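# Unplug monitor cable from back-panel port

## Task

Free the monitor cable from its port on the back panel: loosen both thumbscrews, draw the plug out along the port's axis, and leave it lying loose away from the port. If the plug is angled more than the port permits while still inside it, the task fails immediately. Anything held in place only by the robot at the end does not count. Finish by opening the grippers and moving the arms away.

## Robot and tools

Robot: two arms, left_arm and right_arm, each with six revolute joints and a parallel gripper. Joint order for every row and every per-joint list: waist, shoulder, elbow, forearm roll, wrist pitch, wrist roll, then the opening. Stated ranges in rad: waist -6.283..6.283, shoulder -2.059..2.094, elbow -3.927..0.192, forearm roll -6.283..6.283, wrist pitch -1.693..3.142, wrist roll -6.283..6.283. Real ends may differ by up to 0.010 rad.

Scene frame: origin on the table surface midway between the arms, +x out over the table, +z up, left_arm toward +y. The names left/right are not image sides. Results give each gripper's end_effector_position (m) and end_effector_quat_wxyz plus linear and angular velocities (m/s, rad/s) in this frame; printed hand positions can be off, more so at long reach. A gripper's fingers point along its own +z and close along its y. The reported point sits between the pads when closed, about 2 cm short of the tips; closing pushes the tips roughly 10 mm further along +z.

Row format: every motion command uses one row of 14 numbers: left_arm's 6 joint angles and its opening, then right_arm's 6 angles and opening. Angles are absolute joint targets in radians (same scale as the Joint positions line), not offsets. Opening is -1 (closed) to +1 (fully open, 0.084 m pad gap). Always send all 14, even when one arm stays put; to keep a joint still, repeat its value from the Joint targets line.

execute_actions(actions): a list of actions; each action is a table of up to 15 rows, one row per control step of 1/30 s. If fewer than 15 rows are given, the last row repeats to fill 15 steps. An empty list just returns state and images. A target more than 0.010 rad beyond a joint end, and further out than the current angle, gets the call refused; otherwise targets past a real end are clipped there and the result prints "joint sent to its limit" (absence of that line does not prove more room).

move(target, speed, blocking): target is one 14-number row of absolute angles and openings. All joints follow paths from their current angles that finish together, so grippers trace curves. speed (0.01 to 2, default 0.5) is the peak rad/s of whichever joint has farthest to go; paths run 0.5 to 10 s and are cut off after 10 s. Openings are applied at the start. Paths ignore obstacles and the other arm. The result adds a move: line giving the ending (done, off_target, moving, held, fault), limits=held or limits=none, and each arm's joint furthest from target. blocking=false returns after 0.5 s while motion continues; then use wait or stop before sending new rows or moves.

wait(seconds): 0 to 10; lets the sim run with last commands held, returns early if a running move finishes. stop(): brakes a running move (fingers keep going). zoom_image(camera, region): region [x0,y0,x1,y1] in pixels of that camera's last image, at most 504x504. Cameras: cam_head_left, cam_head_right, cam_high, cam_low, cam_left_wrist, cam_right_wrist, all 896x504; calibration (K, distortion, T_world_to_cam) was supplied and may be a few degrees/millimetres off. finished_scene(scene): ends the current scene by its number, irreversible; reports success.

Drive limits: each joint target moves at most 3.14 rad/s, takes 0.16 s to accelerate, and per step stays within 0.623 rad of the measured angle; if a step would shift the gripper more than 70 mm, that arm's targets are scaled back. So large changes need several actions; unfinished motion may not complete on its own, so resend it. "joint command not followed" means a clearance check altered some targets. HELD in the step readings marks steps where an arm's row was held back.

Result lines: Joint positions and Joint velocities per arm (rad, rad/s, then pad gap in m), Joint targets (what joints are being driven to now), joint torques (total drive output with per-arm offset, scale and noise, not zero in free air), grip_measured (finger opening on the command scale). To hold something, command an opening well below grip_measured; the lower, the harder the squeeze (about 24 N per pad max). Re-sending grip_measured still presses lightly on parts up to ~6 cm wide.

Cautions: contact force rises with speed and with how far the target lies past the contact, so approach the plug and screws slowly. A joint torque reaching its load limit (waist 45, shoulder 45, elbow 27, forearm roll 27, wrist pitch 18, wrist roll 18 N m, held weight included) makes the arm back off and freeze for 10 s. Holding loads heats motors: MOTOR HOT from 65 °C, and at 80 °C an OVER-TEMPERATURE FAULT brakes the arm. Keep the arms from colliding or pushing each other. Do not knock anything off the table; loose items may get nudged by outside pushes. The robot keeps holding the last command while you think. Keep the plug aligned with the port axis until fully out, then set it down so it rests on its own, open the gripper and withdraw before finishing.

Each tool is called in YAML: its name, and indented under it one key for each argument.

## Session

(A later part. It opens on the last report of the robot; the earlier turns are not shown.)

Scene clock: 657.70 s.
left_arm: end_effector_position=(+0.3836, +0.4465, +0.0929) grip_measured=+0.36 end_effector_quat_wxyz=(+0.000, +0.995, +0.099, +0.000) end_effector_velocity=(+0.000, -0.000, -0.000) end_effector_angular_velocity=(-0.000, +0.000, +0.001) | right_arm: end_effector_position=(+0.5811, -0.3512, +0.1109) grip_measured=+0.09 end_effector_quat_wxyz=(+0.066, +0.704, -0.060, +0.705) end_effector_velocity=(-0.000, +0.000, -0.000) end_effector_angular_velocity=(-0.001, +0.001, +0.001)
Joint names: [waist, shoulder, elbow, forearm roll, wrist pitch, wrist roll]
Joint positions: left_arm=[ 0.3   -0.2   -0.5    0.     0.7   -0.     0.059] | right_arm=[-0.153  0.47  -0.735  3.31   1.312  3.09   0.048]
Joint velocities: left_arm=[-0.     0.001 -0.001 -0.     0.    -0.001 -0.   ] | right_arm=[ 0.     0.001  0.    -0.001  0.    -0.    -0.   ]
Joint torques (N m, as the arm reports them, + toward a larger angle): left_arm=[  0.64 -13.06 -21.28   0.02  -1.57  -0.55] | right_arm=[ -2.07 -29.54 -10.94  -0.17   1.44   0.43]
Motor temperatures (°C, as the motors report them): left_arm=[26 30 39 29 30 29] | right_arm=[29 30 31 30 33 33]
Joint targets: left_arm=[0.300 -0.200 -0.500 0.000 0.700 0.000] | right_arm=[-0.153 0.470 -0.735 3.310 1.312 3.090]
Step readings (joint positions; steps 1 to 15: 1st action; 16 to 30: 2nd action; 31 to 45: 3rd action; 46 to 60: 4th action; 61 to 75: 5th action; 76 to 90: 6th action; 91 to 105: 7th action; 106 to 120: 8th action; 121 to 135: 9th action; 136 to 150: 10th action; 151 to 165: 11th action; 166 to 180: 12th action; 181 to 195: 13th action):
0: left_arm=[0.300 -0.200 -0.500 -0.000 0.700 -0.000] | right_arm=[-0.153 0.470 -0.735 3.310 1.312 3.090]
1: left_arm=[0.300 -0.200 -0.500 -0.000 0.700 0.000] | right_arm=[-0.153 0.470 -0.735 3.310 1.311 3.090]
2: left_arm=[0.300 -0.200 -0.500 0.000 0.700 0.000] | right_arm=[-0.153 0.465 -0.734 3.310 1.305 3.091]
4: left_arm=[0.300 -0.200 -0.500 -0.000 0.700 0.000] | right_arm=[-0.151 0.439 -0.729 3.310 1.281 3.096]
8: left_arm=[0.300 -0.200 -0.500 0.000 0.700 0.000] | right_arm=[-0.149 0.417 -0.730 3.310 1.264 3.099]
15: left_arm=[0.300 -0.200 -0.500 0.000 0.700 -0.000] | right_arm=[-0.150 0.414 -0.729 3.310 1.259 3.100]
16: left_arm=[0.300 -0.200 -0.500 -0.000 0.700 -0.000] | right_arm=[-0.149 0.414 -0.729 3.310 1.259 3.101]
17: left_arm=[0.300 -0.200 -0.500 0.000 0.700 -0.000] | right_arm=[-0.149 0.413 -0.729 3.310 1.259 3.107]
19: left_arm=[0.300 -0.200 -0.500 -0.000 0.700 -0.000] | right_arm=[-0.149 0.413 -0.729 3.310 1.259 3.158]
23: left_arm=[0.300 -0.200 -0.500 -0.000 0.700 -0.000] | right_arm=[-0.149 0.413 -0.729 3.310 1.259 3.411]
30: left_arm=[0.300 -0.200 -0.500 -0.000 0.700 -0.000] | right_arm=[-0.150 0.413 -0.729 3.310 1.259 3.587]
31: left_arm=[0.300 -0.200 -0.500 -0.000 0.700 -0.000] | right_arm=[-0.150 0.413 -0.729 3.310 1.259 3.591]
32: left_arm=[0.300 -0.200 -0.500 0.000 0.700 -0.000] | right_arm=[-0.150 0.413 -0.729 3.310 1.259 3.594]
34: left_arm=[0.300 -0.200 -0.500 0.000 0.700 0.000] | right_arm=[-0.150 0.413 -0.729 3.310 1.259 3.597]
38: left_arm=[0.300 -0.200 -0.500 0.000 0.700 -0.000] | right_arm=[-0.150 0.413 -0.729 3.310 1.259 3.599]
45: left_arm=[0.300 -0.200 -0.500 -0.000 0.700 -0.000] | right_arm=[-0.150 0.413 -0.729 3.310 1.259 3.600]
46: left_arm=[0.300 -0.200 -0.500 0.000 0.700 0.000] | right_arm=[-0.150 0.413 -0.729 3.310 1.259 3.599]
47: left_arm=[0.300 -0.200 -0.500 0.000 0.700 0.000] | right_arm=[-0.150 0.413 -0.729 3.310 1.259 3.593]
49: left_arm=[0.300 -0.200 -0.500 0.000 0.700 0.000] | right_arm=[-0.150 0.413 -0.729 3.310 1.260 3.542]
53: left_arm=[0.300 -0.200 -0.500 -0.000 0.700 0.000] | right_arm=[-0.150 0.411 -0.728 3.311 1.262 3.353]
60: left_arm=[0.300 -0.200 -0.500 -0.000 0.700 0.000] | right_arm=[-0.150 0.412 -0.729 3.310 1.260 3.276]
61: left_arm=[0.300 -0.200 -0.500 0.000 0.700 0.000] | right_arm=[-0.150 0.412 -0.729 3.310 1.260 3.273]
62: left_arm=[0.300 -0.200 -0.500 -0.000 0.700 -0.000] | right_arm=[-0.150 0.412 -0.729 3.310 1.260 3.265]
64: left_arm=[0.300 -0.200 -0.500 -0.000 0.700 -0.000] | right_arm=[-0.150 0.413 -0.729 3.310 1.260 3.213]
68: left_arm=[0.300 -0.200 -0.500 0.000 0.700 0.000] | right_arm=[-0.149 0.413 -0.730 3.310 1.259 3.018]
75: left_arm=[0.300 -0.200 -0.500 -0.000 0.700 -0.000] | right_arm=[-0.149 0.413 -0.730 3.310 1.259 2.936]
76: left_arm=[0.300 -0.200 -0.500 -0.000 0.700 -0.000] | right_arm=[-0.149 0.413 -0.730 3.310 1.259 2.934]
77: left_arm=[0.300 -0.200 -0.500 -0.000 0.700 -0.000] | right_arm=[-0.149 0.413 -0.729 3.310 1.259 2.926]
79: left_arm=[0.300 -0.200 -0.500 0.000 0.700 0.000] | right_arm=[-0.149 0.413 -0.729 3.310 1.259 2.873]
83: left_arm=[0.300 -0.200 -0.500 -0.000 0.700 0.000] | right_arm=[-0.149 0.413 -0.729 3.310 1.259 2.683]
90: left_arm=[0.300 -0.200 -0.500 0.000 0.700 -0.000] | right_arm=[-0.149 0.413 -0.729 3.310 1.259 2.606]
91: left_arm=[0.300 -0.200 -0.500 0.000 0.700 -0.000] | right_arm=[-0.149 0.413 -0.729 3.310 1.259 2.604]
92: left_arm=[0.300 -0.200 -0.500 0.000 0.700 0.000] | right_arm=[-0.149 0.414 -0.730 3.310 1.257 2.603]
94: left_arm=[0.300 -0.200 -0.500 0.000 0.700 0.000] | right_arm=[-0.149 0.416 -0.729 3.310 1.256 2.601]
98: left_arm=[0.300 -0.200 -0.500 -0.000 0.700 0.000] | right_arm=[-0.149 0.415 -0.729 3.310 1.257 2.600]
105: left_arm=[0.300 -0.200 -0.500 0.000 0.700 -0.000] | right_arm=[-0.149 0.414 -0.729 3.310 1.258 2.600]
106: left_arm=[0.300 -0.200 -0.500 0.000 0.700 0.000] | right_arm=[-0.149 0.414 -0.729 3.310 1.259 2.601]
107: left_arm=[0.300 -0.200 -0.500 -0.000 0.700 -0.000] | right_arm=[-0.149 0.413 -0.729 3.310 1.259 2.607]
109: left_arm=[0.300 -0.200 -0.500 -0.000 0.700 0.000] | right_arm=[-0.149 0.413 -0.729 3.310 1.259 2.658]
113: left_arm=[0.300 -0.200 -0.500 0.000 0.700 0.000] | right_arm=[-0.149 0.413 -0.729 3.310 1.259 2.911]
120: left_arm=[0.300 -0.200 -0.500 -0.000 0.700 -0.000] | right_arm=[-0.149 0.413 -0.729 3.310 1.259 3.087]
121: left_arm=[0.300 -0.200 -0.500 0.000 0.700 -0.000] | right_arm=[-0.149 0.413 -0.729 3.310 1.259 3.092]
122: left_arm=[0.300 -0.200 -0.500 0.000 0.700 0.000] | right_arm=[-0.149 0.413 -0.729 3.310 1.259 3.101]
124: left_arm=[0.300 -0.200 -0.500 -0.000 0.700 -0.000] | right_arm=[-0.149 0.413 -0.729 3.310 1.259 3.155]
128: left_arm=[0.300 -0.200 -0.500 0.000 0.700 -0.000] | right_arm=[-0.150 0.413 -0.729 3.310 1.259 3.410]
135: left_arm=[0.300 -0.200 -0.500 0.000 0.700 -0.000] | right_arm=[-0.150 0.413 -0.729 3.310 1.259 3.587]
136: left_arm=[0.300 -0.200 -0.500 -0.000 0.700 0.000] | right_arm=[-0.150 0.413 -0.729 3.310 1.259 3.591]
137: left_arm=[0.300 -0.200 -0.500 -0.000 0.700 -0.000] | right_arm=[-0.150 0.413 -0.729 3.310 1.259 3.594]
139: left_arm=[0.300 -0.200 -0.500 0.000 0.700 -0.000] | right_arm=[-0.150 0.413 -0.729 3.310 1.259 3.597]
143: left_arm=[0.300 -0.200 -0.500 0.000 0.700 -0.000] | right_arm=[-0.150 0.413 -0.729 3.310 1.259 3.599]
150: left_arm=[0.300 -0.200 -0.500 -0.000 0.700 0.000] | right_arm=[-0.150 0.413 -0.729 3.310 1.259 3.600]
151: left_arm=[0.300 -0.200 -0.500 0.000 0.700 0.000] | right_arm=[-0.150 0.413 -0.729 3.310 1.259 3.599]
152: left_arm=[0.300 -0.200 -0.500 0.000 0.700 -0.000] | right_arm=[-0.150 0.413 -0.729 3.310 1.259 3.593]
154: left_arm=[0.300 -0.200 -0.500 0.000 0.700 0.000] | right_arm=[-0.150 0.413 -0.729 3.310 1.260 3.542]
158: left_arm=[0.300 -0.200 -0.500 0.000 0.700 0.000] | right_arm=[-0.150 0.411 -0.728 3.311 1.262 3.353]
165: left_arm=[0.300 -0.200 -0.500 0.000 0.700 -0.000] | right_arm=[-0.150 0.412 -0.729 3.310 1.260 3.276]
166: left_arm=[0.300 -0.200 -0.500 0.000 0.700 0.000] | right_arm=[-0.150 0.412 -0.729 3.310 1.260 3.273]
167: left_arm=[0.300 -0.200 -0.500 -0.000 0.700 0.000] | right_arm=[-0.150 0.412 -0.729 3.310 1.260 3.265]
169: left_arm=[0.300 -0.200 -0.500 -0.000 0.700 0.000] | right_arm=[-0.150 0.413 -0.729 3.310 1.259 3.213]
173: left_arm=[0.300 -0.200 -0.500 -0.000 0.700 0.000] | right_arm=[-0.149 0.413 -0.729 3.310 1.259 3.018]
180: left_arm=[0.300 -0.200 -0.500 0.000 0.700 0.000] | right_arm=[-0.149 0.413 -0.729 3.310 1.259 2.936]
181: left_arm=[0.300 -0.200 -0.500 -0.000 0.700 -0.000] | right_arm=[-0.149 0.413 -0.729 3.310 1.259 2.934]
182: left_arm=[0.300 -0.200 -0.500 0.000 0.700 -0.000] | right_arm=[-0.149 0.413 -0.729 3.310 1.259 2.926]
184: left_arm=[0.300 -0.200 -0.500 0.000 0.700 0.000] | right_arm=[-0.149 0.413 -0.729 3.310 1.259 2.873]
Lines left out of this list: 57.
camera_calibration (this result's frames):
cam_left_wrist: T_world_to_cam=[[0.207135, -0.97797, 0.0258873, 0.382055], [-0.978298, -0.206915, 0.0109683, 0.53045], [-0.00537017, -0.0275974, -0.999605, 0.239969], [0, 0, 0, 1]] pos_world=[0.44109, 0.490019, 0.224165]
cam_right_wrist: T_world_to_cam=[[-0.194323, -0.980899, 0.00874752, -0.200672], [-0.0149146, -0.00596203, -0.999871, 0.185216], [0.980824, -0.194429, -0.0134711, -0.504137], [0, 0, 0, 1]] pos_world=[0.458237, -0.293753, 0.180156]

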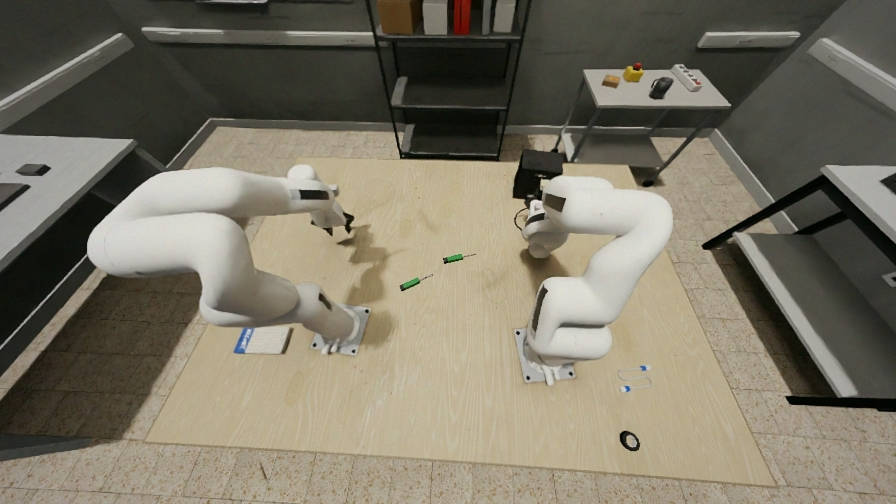

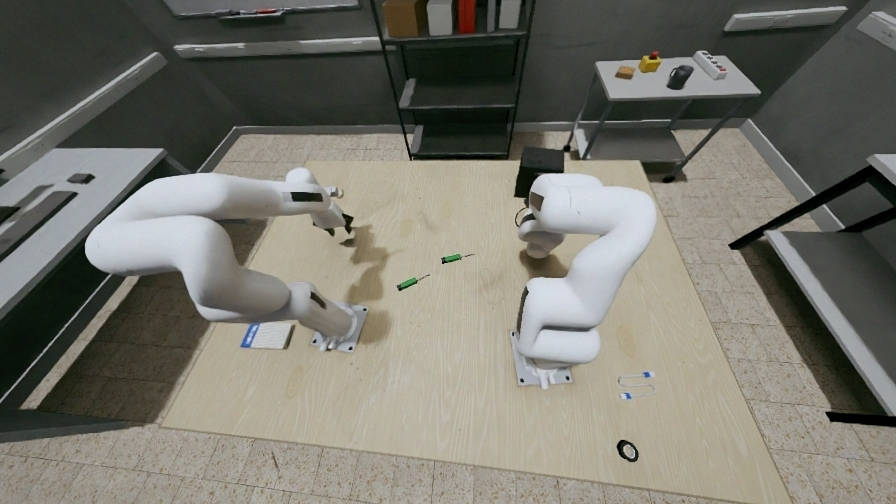

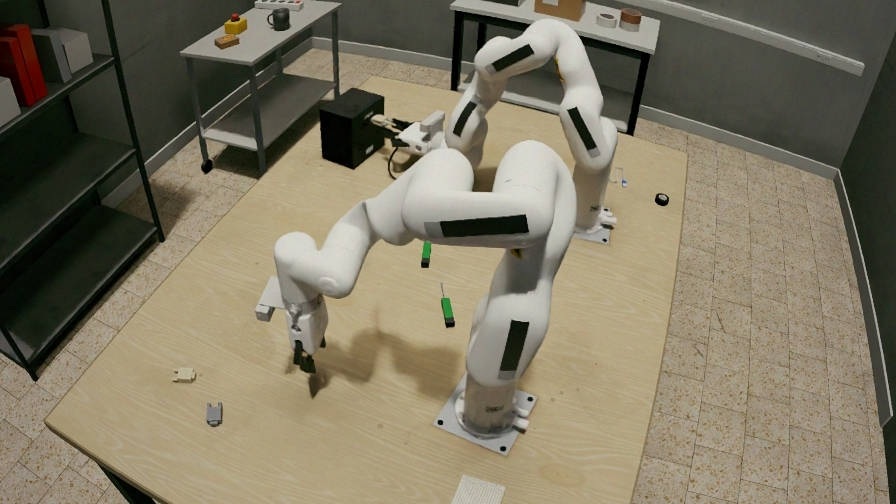

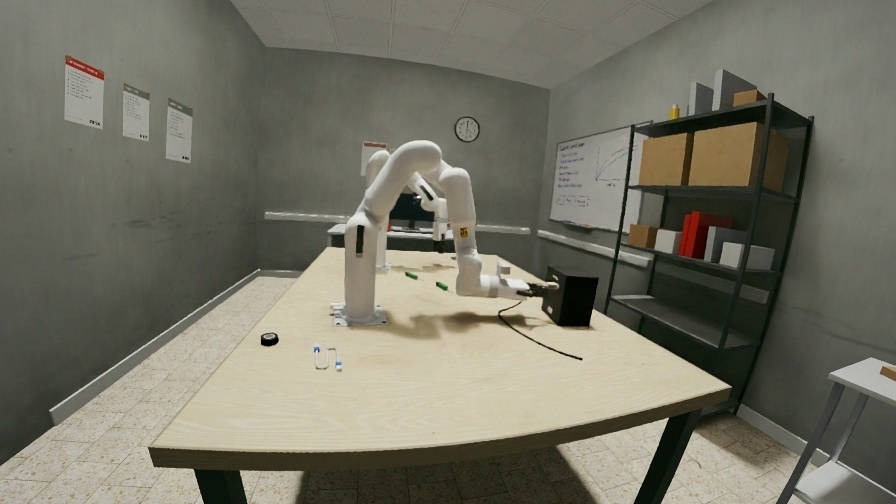

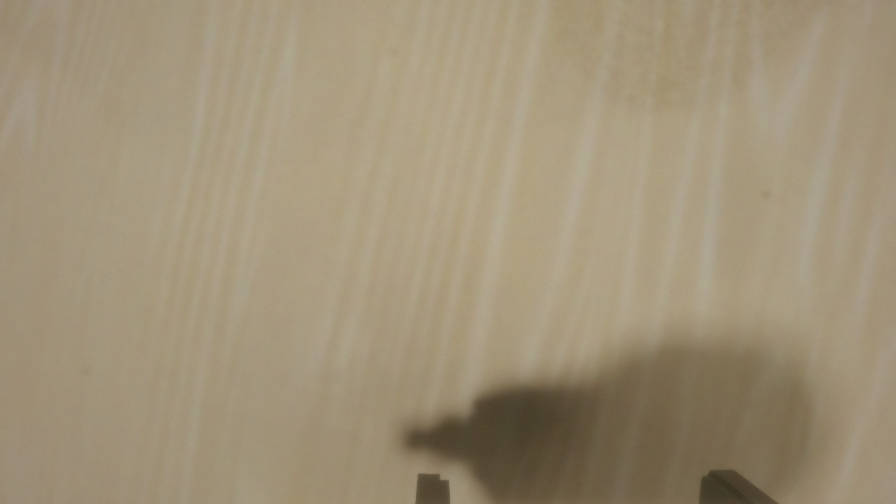

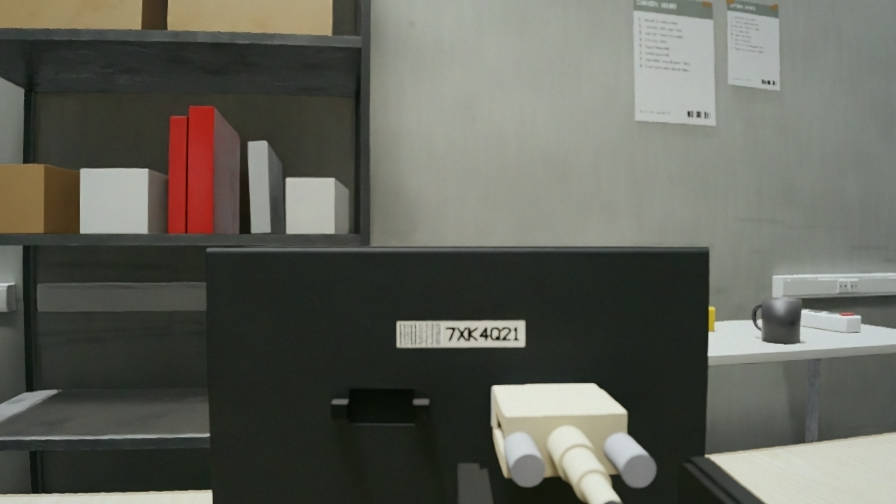

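move:
  target: [0.3,-0.2,-0.5,0,0.7,0,0.37,-0.135,0.30,-0.55,3.32,1.32,3.09,0.1]
  speed: 0.3

move:
  target: [0.3,-0.2,-0.5,0,0.7,0,0.37,-0.07,0.343,-0.625,3.39,1.292,1.79,-0.4]
  speed: 1

move:
  target: [0.3,-0.2,-0.5,0,0.7,0,0.37,-0.084,0.406,-0.7335,3.378,1.251,1.79,-0.4]
  speed: 0.1

move:
  target: [0.3,-0.2,-0.5,0,0.7,0,0.37,-0.084,0.406,-0.7335,3.378,1.251,1.79,-1]

move:
  target: [0.3,-0.2,-0.5,0,0.7,0,0.37,-0.084,0.427,-0.7365,3.378,1.269,1.19,-1]
  speed: 0.4

move:
  target: [0.3,-0.2,-0.5,0,0.7,0,0.37,-0.084,0.427,-0.7365,3.378,1.269,1.19,-0.4]

Scene clock: 675.20 s.
left_arm: end_effector_position=(+0.3836, +0.4465, +0.0929) grip_measured=+0.36 end_effector_quat_wxyz=(+0.000, +0.995, +0.099, +0.000) end_effector_velocity=(-0.000, -0.000, -0.001) end_effector_angular_velocity=(-0.000, +0.001, -0.001) | right_arm: end_effector_position=(+0.5350, -0.3430, +0.1332) grip_measured=+0.09 end_effector_quat_wxyz=(+0.063, +0.706, -0.058, +0.703) end_effector_velocity=(-0.001, -0.000, +0.000) end_effector_angular_velocity=(-0.002, +0.000, -0.001)
Joint names: [waist, shoulder, elbow, forearm roll, wrist pitch, wrist roll]
Joint positions: left_arm=[ 0.3   -0.2   -0.5   -0.     0.7    0.     0.059] | right_arm=[-0.135  0.3   -0.55   3.32   1.32   3.09   0.048]
Joint velocities: left_arm=[-0.001  0.002 -0.     0.    -0.     0.    -0.   ] | right_arm=[-0.    -0.002  0.003  0.    -0.    -0.002  0.   ]
Joint torques (N m, as the arm reports them, + toward a larger angle): left_arm=[  0.73 -12.02 -20.49   0.17  -1.52  -0.78] | right_arm=[ -1.81 -25.33 -10.82  -0.53   1.52   0.39]
Motor temperatures (°C, as the motors report them): left_arm=[26 30 39 29 30 29] | right_arm=[29 30 31 30 33 33]
Joint targets: left_arm=[0.300 -0.200 -0.500 0.000 0.700 0.000] | right_arm=[-0.135 0.300 -0.550 3.320 1.320 3.090]
move: done; limits=none; left_arm: farthest joint: the waist, 0.000 radians from its target (0.000 radians at the start); right_arm: farthest joint: the waist, 0.000 radians from its target (0.018 radians at the start)
camera_calibration (this result's frames):
cam_left_wrist: T_world_to_cam=[[0.207135, -0.97797, 0.0258874, 0.382055], [-0.978298, -0.206914, 0.0109682, 0.53045], [-0.00537008, -0.0275975, -0.999605, 0.239969], [0, 0, 0, 1]] pos_world=[0.44109, 0.490019, 0.224165]
cam_right_wrist: T_world_to_cam=[[-0.186452, -0.982424, 0.00888313, -0.206616], [-0.0220991, -0.0048456, -0.999744, 0.210993], [0.982216, -0.186601, -0.0208072, -0.454083], [0, 0, 0, 1]] pos_world=[0.412146, -0.286694, 0.203326]

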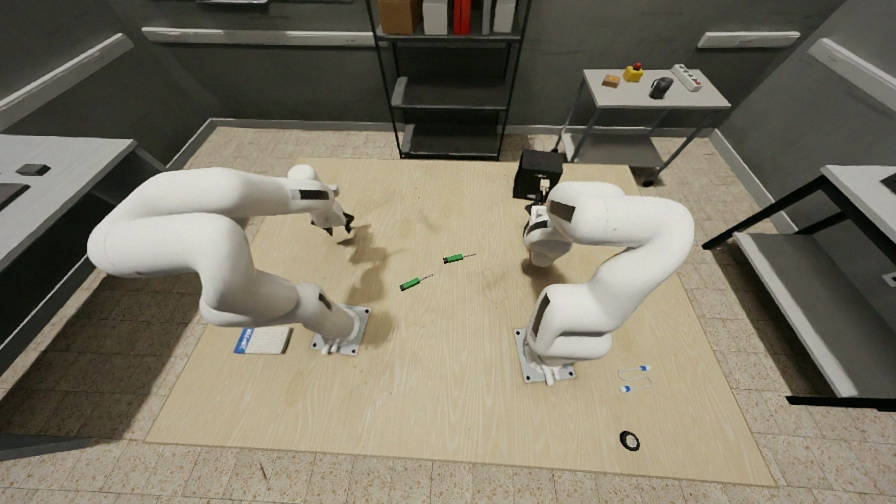

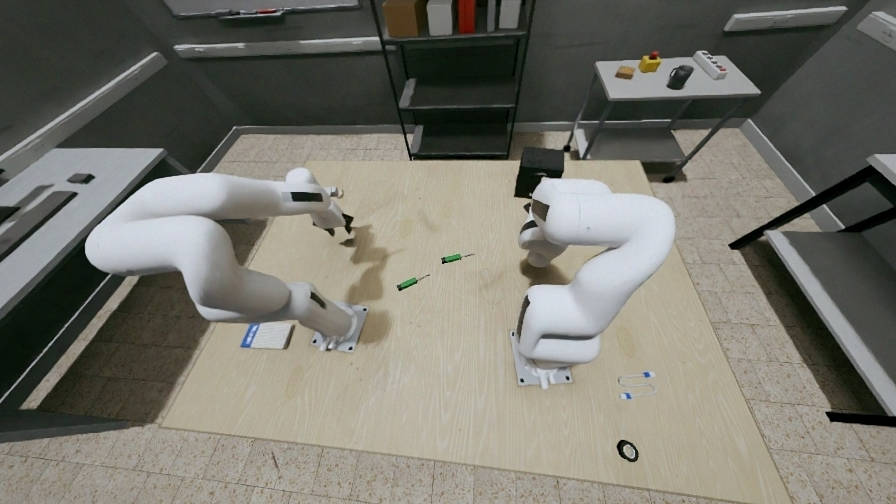

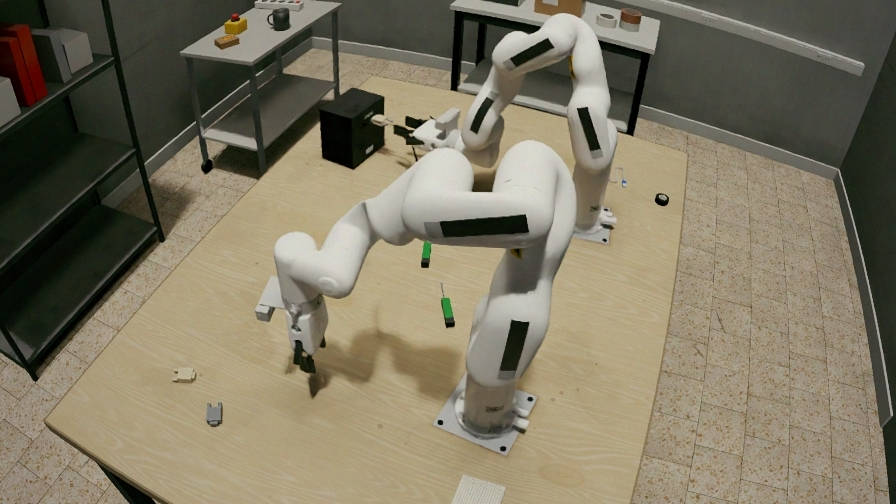

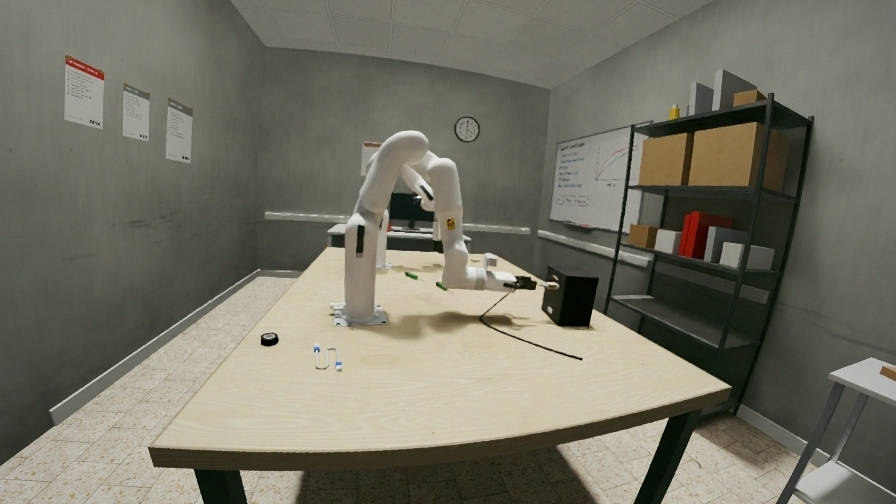

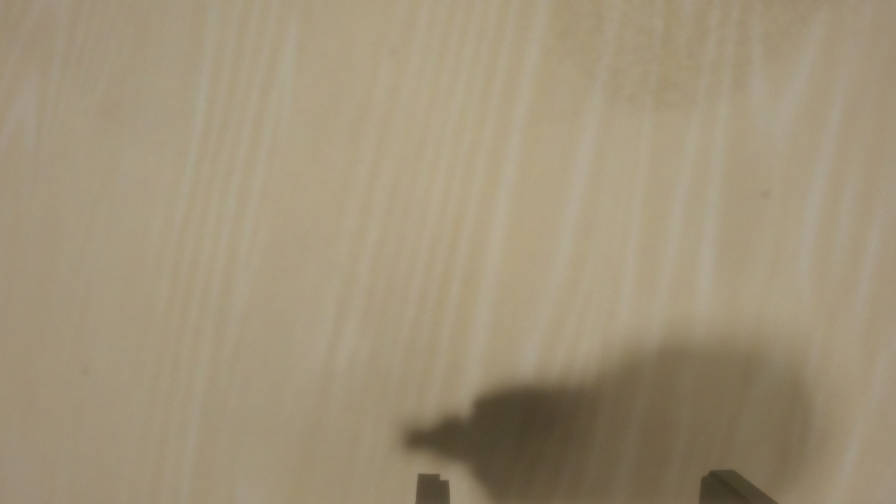

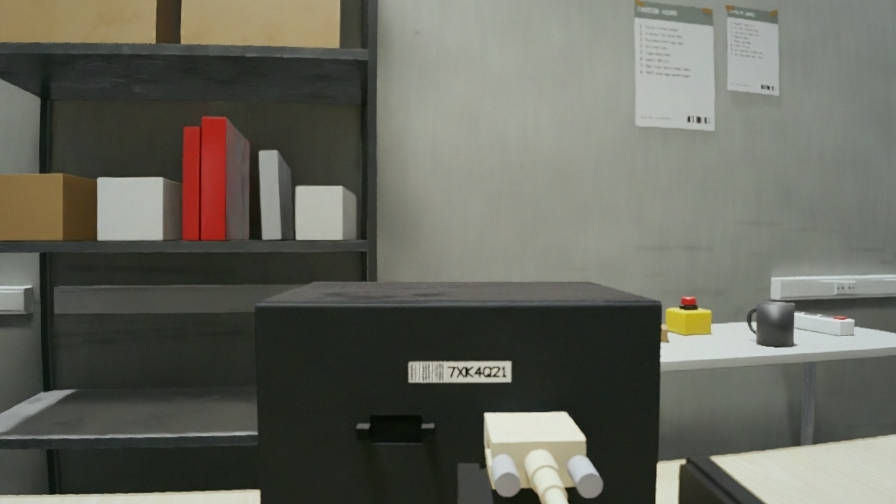

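Scene clock: 677.20 s.
left_arm: end_effector_position=(+0.3836, +0.4465, +0.0929) grip_measured=+0.36 end_effector_quat_wxyz=(+0.000, +0.995, +0.099, +0.000) end_effector_velocity=(+0.000, -0.000, +0.000) end_effector_angular_velocity=(+0.000, +0.000, -0.001) | right_arm: end_effector_position=(+0.5553, -0.3208, +0.1324) grip_measured=-0.42 end_effector_quat_wxyz=(+0.469, +0.602, +0.374, +0.527) end_effector_velocity=(+0.000, -0.000, +0.000) end_effector_angular_velocity=(-0.002, -0.000, -0.000)
Joint names: [waist, shoulder, elbow, forearm roll, wrist pitch, wrist roll]
Joint positions: left_arm=[ 0.3   -0.2   -0.5    0.     0.7    0.     0.059] | right_arm=[-0.07   0.343 -0.625  3.39   1.292  1.79   0.026]
Joint velocities: left_arm=[-0.    -0.001 -0.     0.     0.001  0.     0.   ] | right_arm=[-0.    -0.001 -0.    -0.    -0.001 -0.002 -0.   ]
Joint torques (N m, as the arm reports them, + toward a larger angle): left_arm=[  0.47 -12.2  -21.04   0.23  -1.45  -0.62] | right_arm=[ -1.38 -27.09 -11.29  -0.31   1.7    0.63]
Motor temperatures (°C, as the motors report them): left_arm=[26 30 39 29 30 29] | right_arm=[29 30 31 30 33 33]
Joint targets: left_arm=[0.300 -0.200 -0.500 0.000 0.700 0.000] | right_arm=[-0.070 0.343 -0.625 3.390 1.292 1.790]
move: done; limits=none; left_arm: farthest joint: the waist, 0.000 radians from its target (0.000 radians at the start); right_arm: farthest joint: the waist, 0.000 radians from its target (0.065 radians at the start)
camera_calibration (this result's frames):
cam_left_wrist: T_world_to_cam=[[0.207135, -0.97797, 0.0258874, 0.382055], [-0.978298, -0.206914, 0.0109681, 0.53045], [-0.00537, -0.0275974, -0.999605, 0.239969], [0, 0, 0, 1]] pos_world=[0.44109, 0.490019, 0.224165]
cam_right_wrist: T_world_to_cam=[[-0.0598184, -0.276665, 0.959103, -0.150766], [-0.181661, -0.941761, -0.282993, -0.0961062], [0.98154, -0.19116, 0.00607526, -0.474515], [0, 0, 0, 1]] pos_world=[0.439278, -0.222929, 0.120285]

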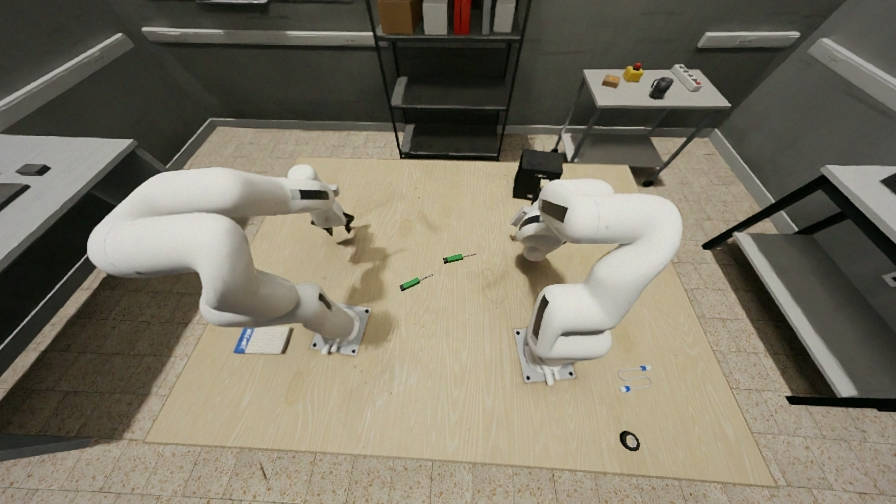

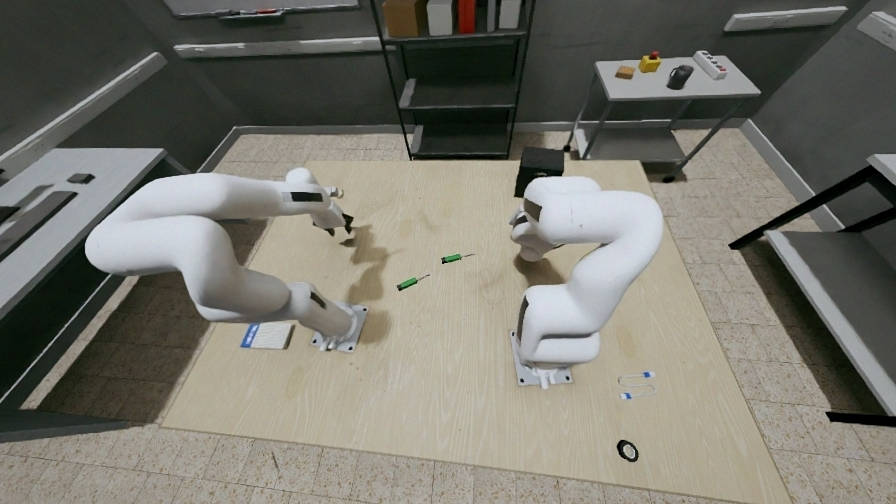

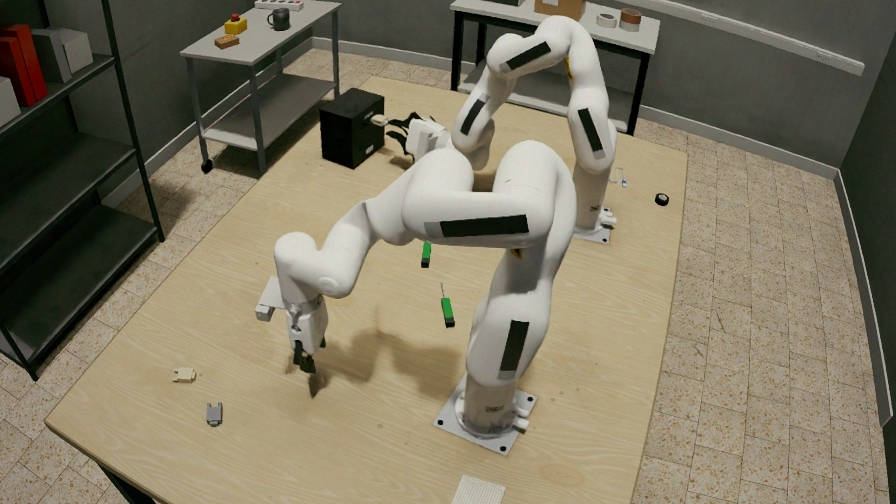

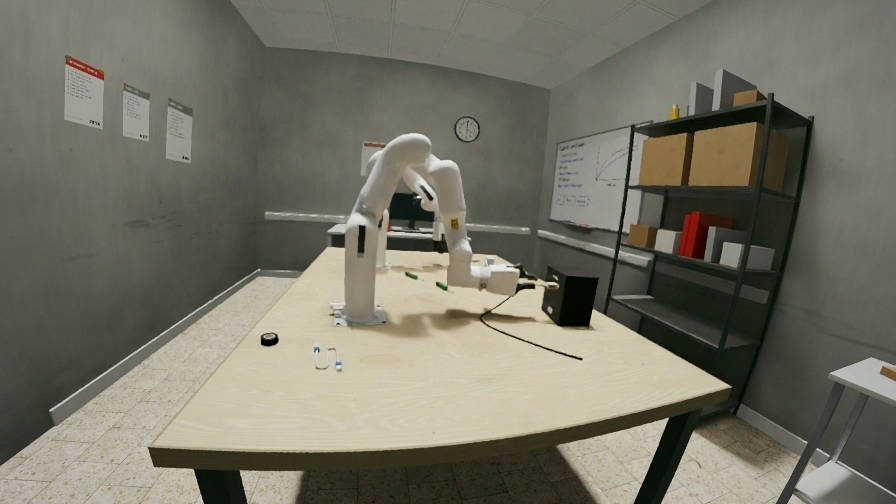

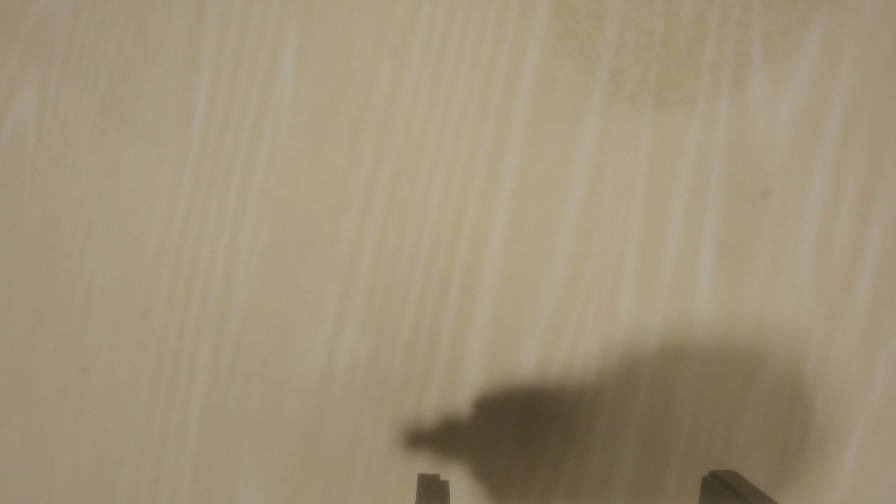

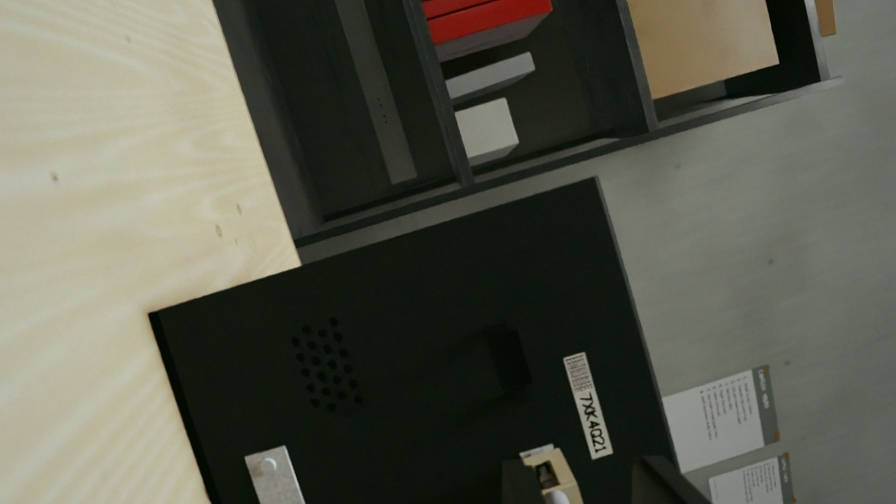

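Scene clock: 678.67 s.
left_arm: end_effector_position=(+0.3836, +0.4465, +0.0929) grip_measured=+0.36 end_effector_quat_wxyz=(+0.000, +0.995, +0.099, +0.000) end_effector_velocity=(-0.000, +0.000, -0.000) end_effector_angular_velocity=(+0.001, +0.000, -0.001) | right_arm: end_effector_position=(+0.5850, -0.3231, +0.1317) grip_measured=-0.42 end_effector_quat_wxyz=(+0.468, +0.602, +0.371, +0.529) end_effector_velocity=(+0.001, +0.000, +0.001) end_effector_angular_velocity=(+0.001, -0.003, +0.001)
Joint names: [waist, shoulder, elbow, forearm roll, wrist pitch, wrist roll]
Joint positions: left_arm=[ 0.3   -0.2   -0.5    0.     0.7   -0.     0.059] | right_arm=[-0.084  0.406 -0.733  3.378  1.251  1.79   0.026]
Joint velocities: left_arm=[-0.     0.001  0.     0.001 -0.001 -0.    -0.   ] | right_arm=[ 0.    -0.    -0.003 -0.001 -0.001  0.001  0.   ]
Joint torques (N m, as the arm reports them, + toward a larger angle): left_arm=[  0.59 -11.89 -21.12   0.49  -1.47  -1.  ] | right_arm=[ -2.09 -30.78 -13.13  -0.3    1.92   0.45]
Motor temperatures (°C, as the motors report them): left_arm=[26 30 39 29 30 29] | right_arm=[29 30 31 30 33 33]
Joint targets: left_arm=[0.300 -0.200 -0.500 0.000 0.700 0.000] | right_arm=[-0.084 0.406 -0.734 3.378 1.251 1.790]
move: done; limits=none; left_arm: farthest joint: the waist, 0.000 radians from its target (0.000 radians at the start); right_arm: farthest joint: the elbow, 0.001 radians from its target (0.109 radians at the start)
camera_calibration (this result's frames):
cam_left_wrist: T_world_to_cam=[[0.207135, -0.97797, 0.0258873, 0.382055], [-0.978298, -0.206914, 0.0109682, 0.53045], [-0.00537015, -0.0275974, -0.999605, 0.239969], [0, 0, 0, 1]] pos_world=[0.44109, 0.490019, 0.224165]
cam_right_wrist: T_world_to_cam=[[-0.0642092, -0.282351, 0.95716, -0.14787], [-0.179866, -0.940157, -0.289401, -0.0927486], [0.981593, -0.190743, 0.00958147, -0.504457], [0, 0, 0, 1]] pos_world=[0.468994, -0.225171, 0.119528]

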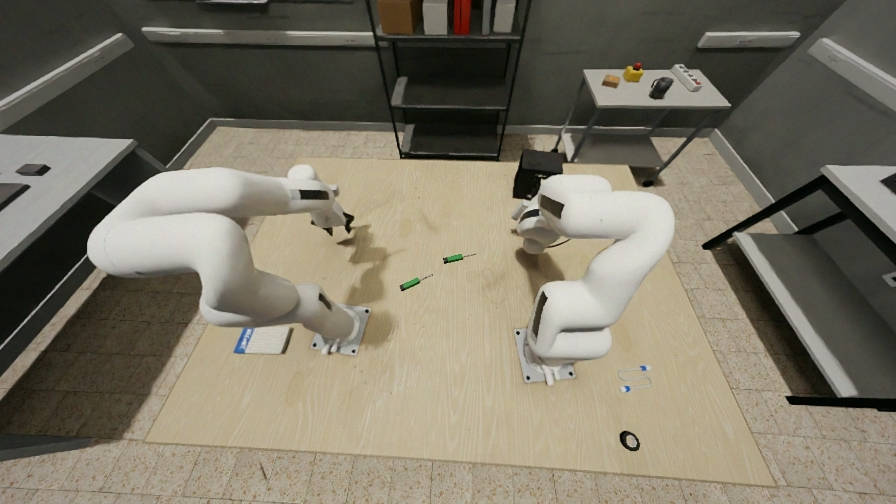

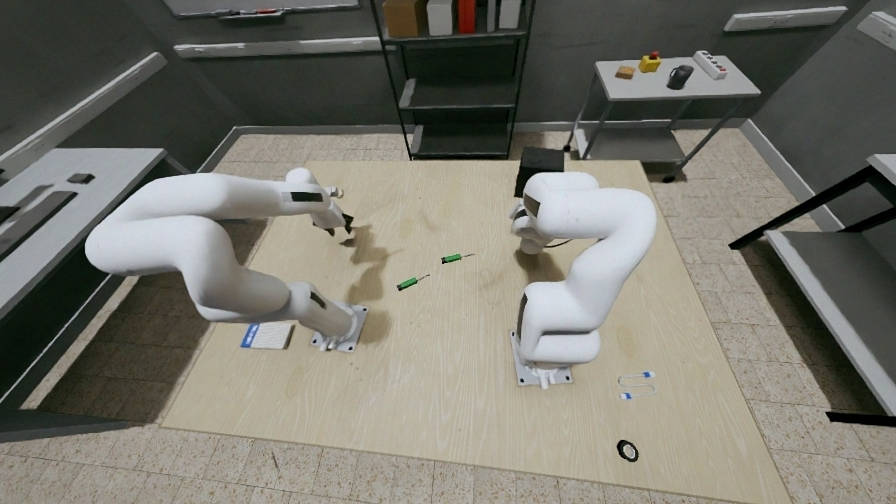

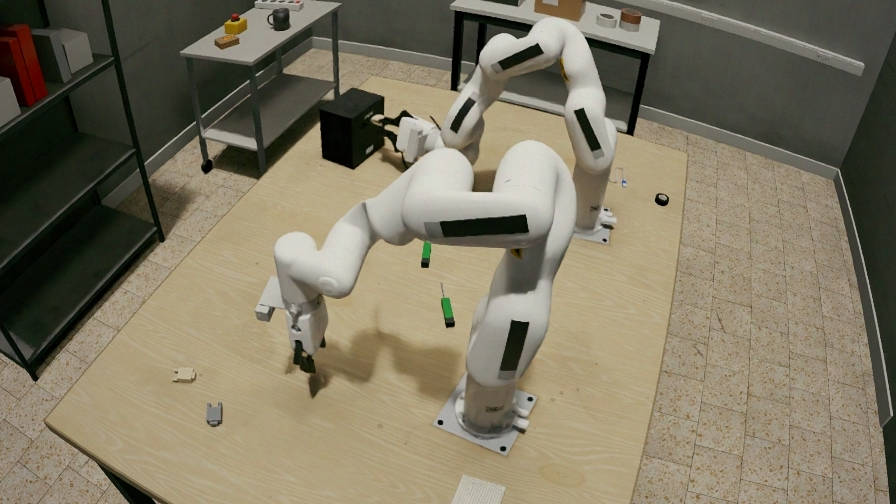

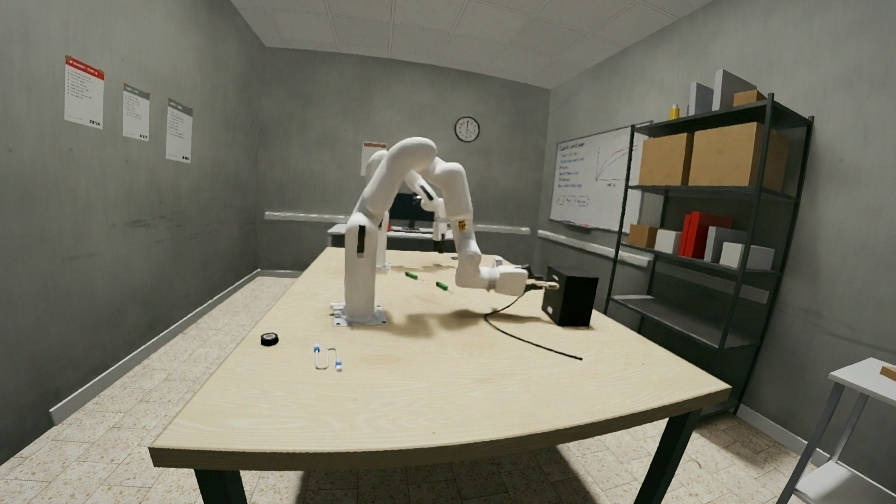

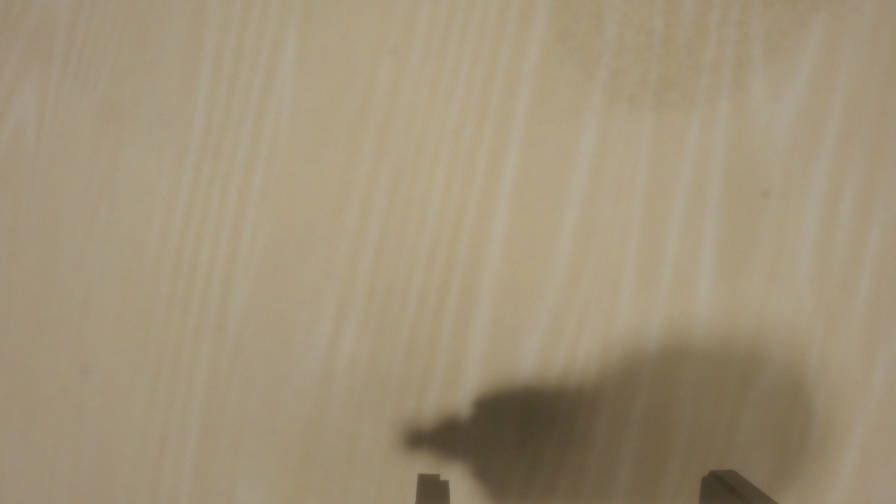

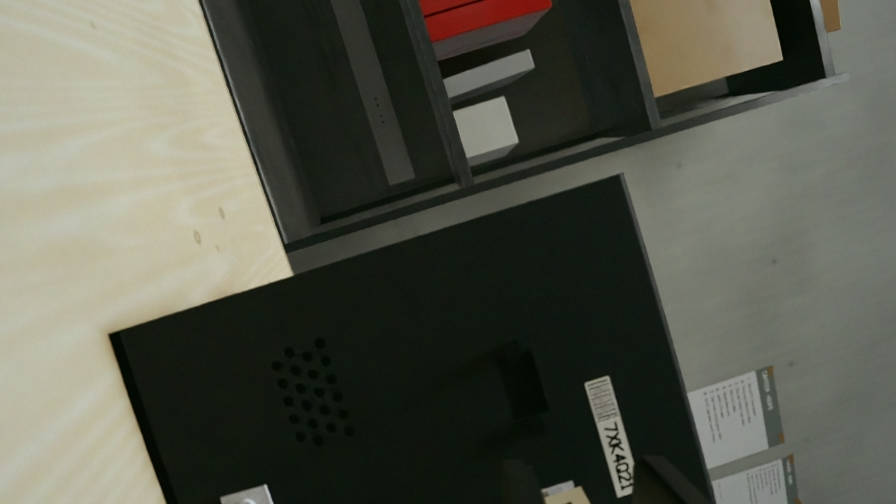

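Scene clock: 679.37 s.
left_arm: end_effector_position=(+0.3836, +0.4465, +0.0929) grip_measured=+0.36 end_effector_quat_wxyz=(+0.000, +0.995, +0.099, +0.000) end_effector_velocity=(-0.000, +0.000, -0.000) end_effector_angular_velocity=(-0.000, +0.000, +0.000) | right_arm: end_effector_position=(+0.5851, -0.3232, +0.1320) grip_measured=-0.84 end_effector_quat_wxyz=(+0.468, +0.602, +0.371, +0.530) end_effector_velocity=(-0.000, +0.000, -0.000) end_effector_angular_velocity=(-0.001, +0.001, +0.001)
Joint names: [waist, shoulder, elbow, forearm roll, wrist pitch, wrist roll]
Joint positions: left_arm=[ 0.3   -0.2   -0.5    0.     0.7   -0.     0.059] | right_arm=[-0.084  0.406 -0.733  3.378  1.251  1.79   0.007]
Joint velocities: left_arm=[0. 0. 0. 0. 0. 0. 0.] | right_arm=[ 0.     0.001 -0.    -0.    -0.001 -0.001  0.   ]
Joint torques (N m, as the arm reports them, + toward a larger angle): left_arm=[ -0.3  -11.92 -20.84  -0.16  -1.49  -0.31] | right_arm=[ -2.13 -27.94 -13.34  -0.5    1.25   0.46]
Motor temperatures (°C, as the motors report them): left_arm=[26 30 39 29 30 29] | right_arm=[29 30 31 30 33 33]
Joint targets: left_arm=[0.300 -0.200 -0.500 0.000 0.700 0.000] | right_arm=[-0.084 0.406 -0.734 3.378 1.251 1.790]
move: done; limits=none; left_arm: farthest joint: the waist, 0.000 radians from its target (0.000 radians at the start); right_arm: farthest joint: the waist, 0.000 radians from its target (0.000 radians at the start)
camera_calibration (this result's frames):
cam_left_wrist: T_world_to_cam=[[0.207136, -0.97797, 0.0258874, 0.382055], [-0.978298, -0.206915, 0.0109682, 0.530451], [-0.00537005, -0.0275974, -0.999605, 0.239969], [0, 0, 0, 1]] pos_world=[0.44109, 0.490019, 0.224165]
cam_right_wrist: T_world_to_cam=[[-0.0650603, -0.2823, 0.957117, -0.147684], [-0.179759, -0.940143, -0.289513, -0.0927224], [0.981557, -0.190886, 0.0104201, -0.50479], [0, 0, 0, 1]] pos_world=[0.469204, -0.225221, 0.119767]

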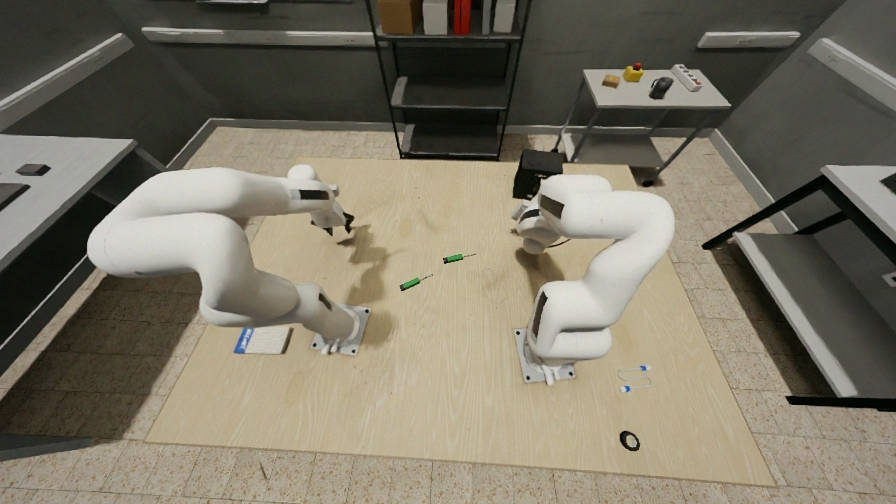

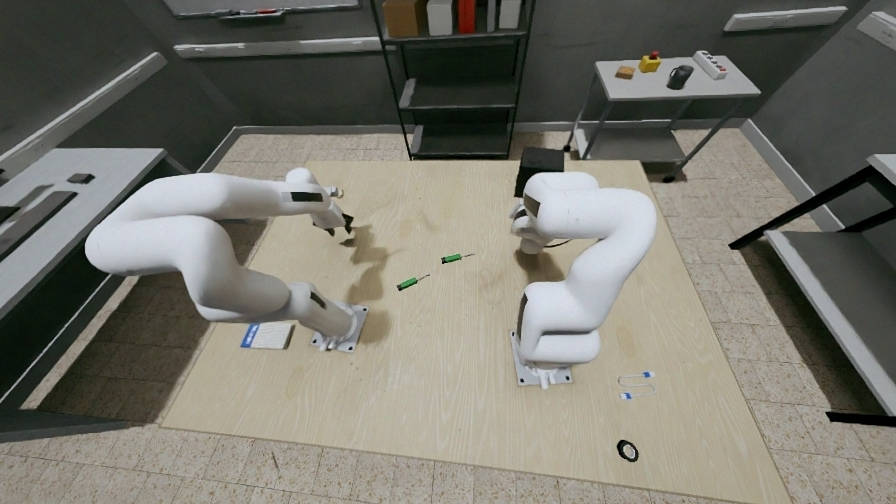

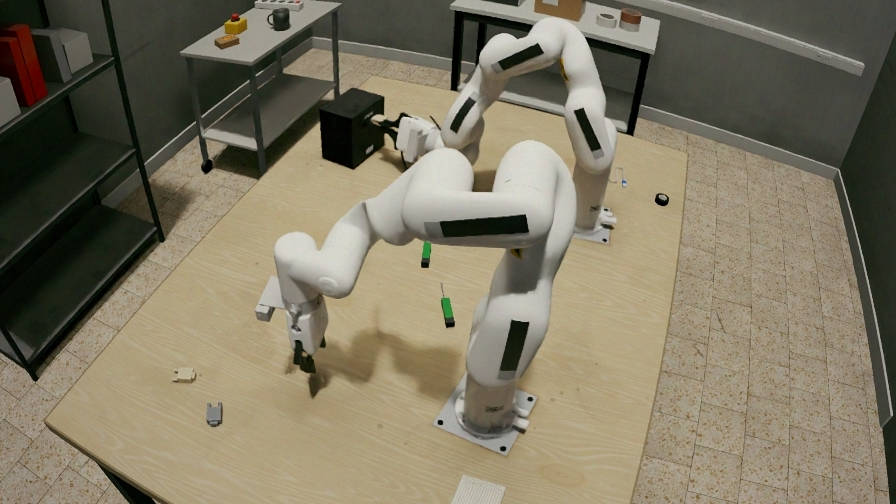

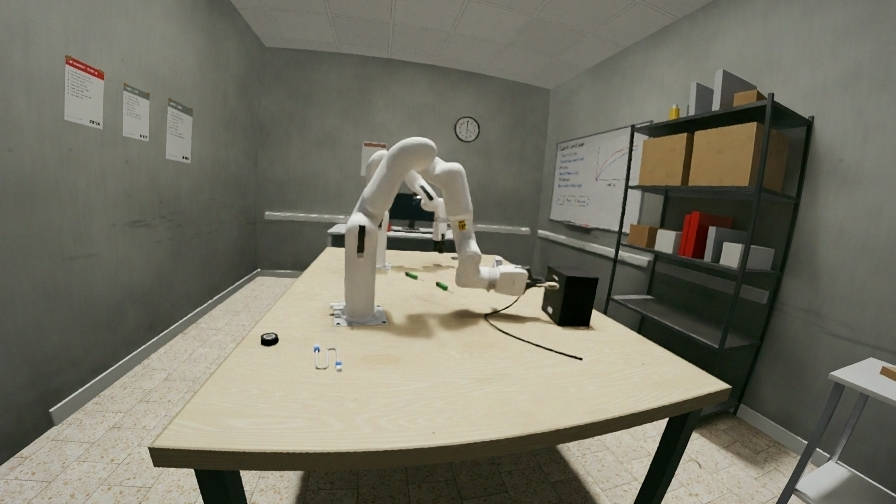

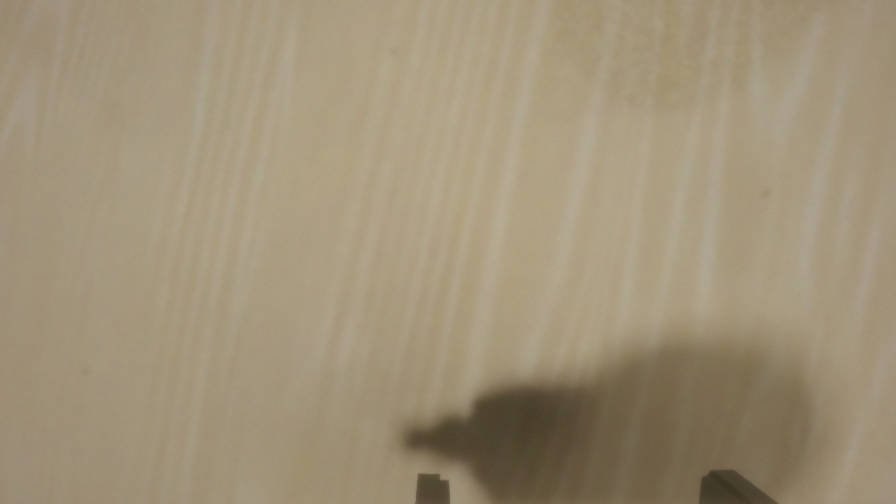

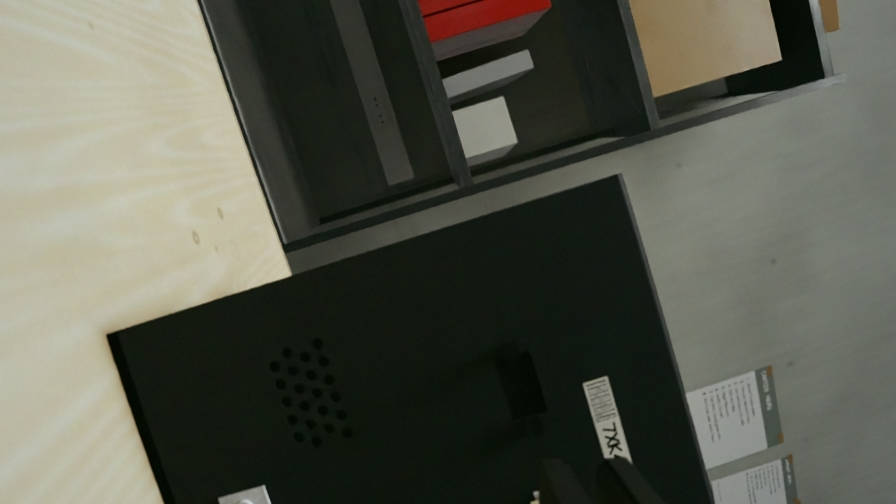

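Scene clock: 681.40 s.
left_arm: end_effector_position=(+0.3836, +0.4465, +0.0929) grip_measured=+0.36 end_effector_quat_wxyz=(+0.000, +0.995, +0.099, +0.000) end_effector_velocity=(-0.000, +0.000, -0.000) end_effector_angular_velocity=(-0.000, +0.001, -0.000) | right_arm: end_effector_position=(+0.5847, -0.3238, +0.1252) grip_measured=-0.84 end_effector_quat_wxyz=(+0.605, +0.465, +0.533, +0.366) end_effector_velocity=(+0.000, -0.000, +0.001) end_effector_angular_velocity=(-0.002, -0.000, -0.001)
Joint names: [waist, shoulder, elbow, forearm roll, wrist pitch, wrist roll]
Joint positions: left_arm=[ 0.3   -0.2   -0.5    0.     0.7   -0.     0.059] | right_arm=[-0.084  0.427 -0.737  3.378  1.269  1.19   0.007]
Joint velocities: left_arm=[ 0.     0.001 -0.    -0.    -0.001  0.     0.   ] | right_arm=[-0.001 -0.001  0.     0.    -0.001 -0.002 -0.   ]
Joint torques (N m, as the arm reports them, + toward a larger angle): left_arm=[  0.37 -11.9  -20.81   0.55  -1.36  -0.7 ] | right_arm=[ -7.95 -33.68 -10.07   1.12   2.48   0.39]
Motor temperatures (°C, as the motors report them): left_arm=[26 30 39 29 30 29] | right_arm=[29 30 31 30 33 33]
Joint targets: left_arm=[0.300 -0.200 -0.500 0.000 0.700 0.000] | right_arm=[-0.084 0.427 -0.737 3.378 1.269 1.190]
move: done; limits=none; left_arm: farthest joint: the waist, 0.000 radians from its target (0.000 radians at the start); right_arm: farthest joint: the waist, 0.000 radians from its target (0.000 radians at the start)
camera_calibration (this result's frames):
cam_left_wrist: T_world_to_cam=[[0.207135, -0.97797, 0.0258874, 0.382055], [-0.978298, -0.206915, 0.0109682, 0.53045], [-0.0053701, -0.0275975, -0.999605, 0.239969], [0, 0, 0, 1]] pos_world=[0.44109, 0.490019, 0.224165]
cam_right_wrist: T_world_to_cam=[[0.0369109, 0.303453, 0.952131, -0.0107278], [-0.179656, -0.935242, 0.305035, -0.168222], [0.983037, -0.182315, 0.0199964, -0.503696], [0, 0, 0, 1]] pos_world=[0.465326, -0.245904, 0.0715999]

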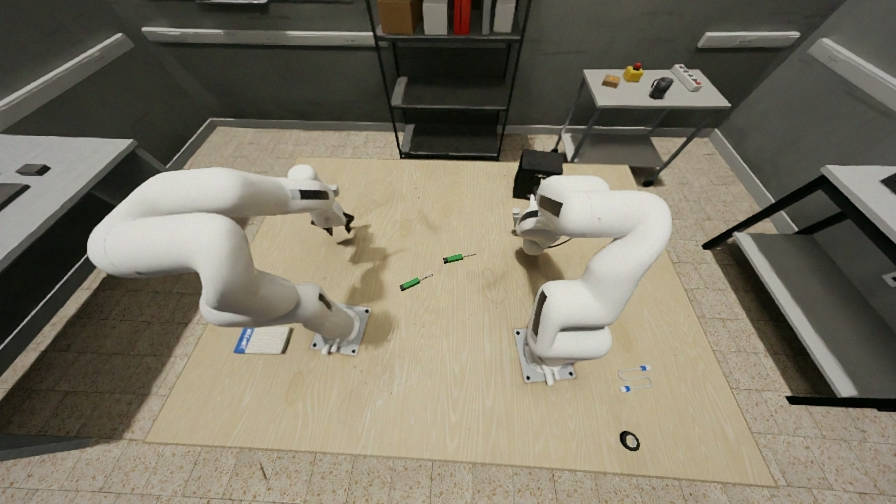

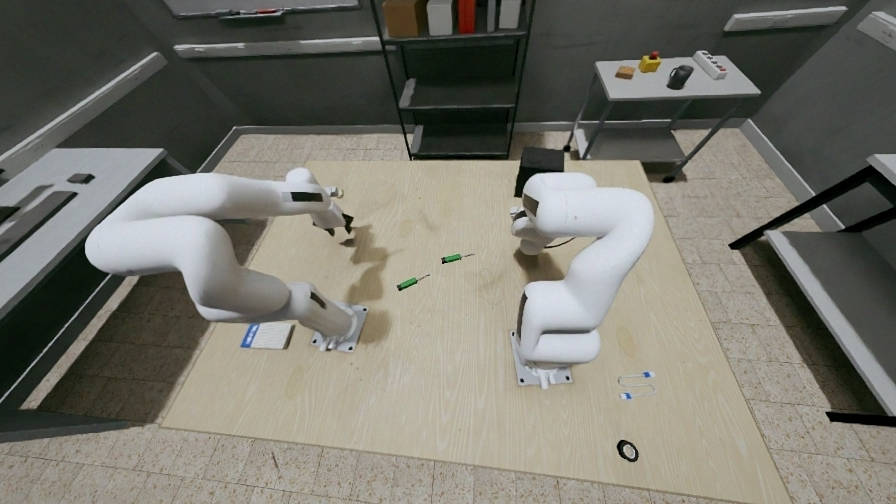

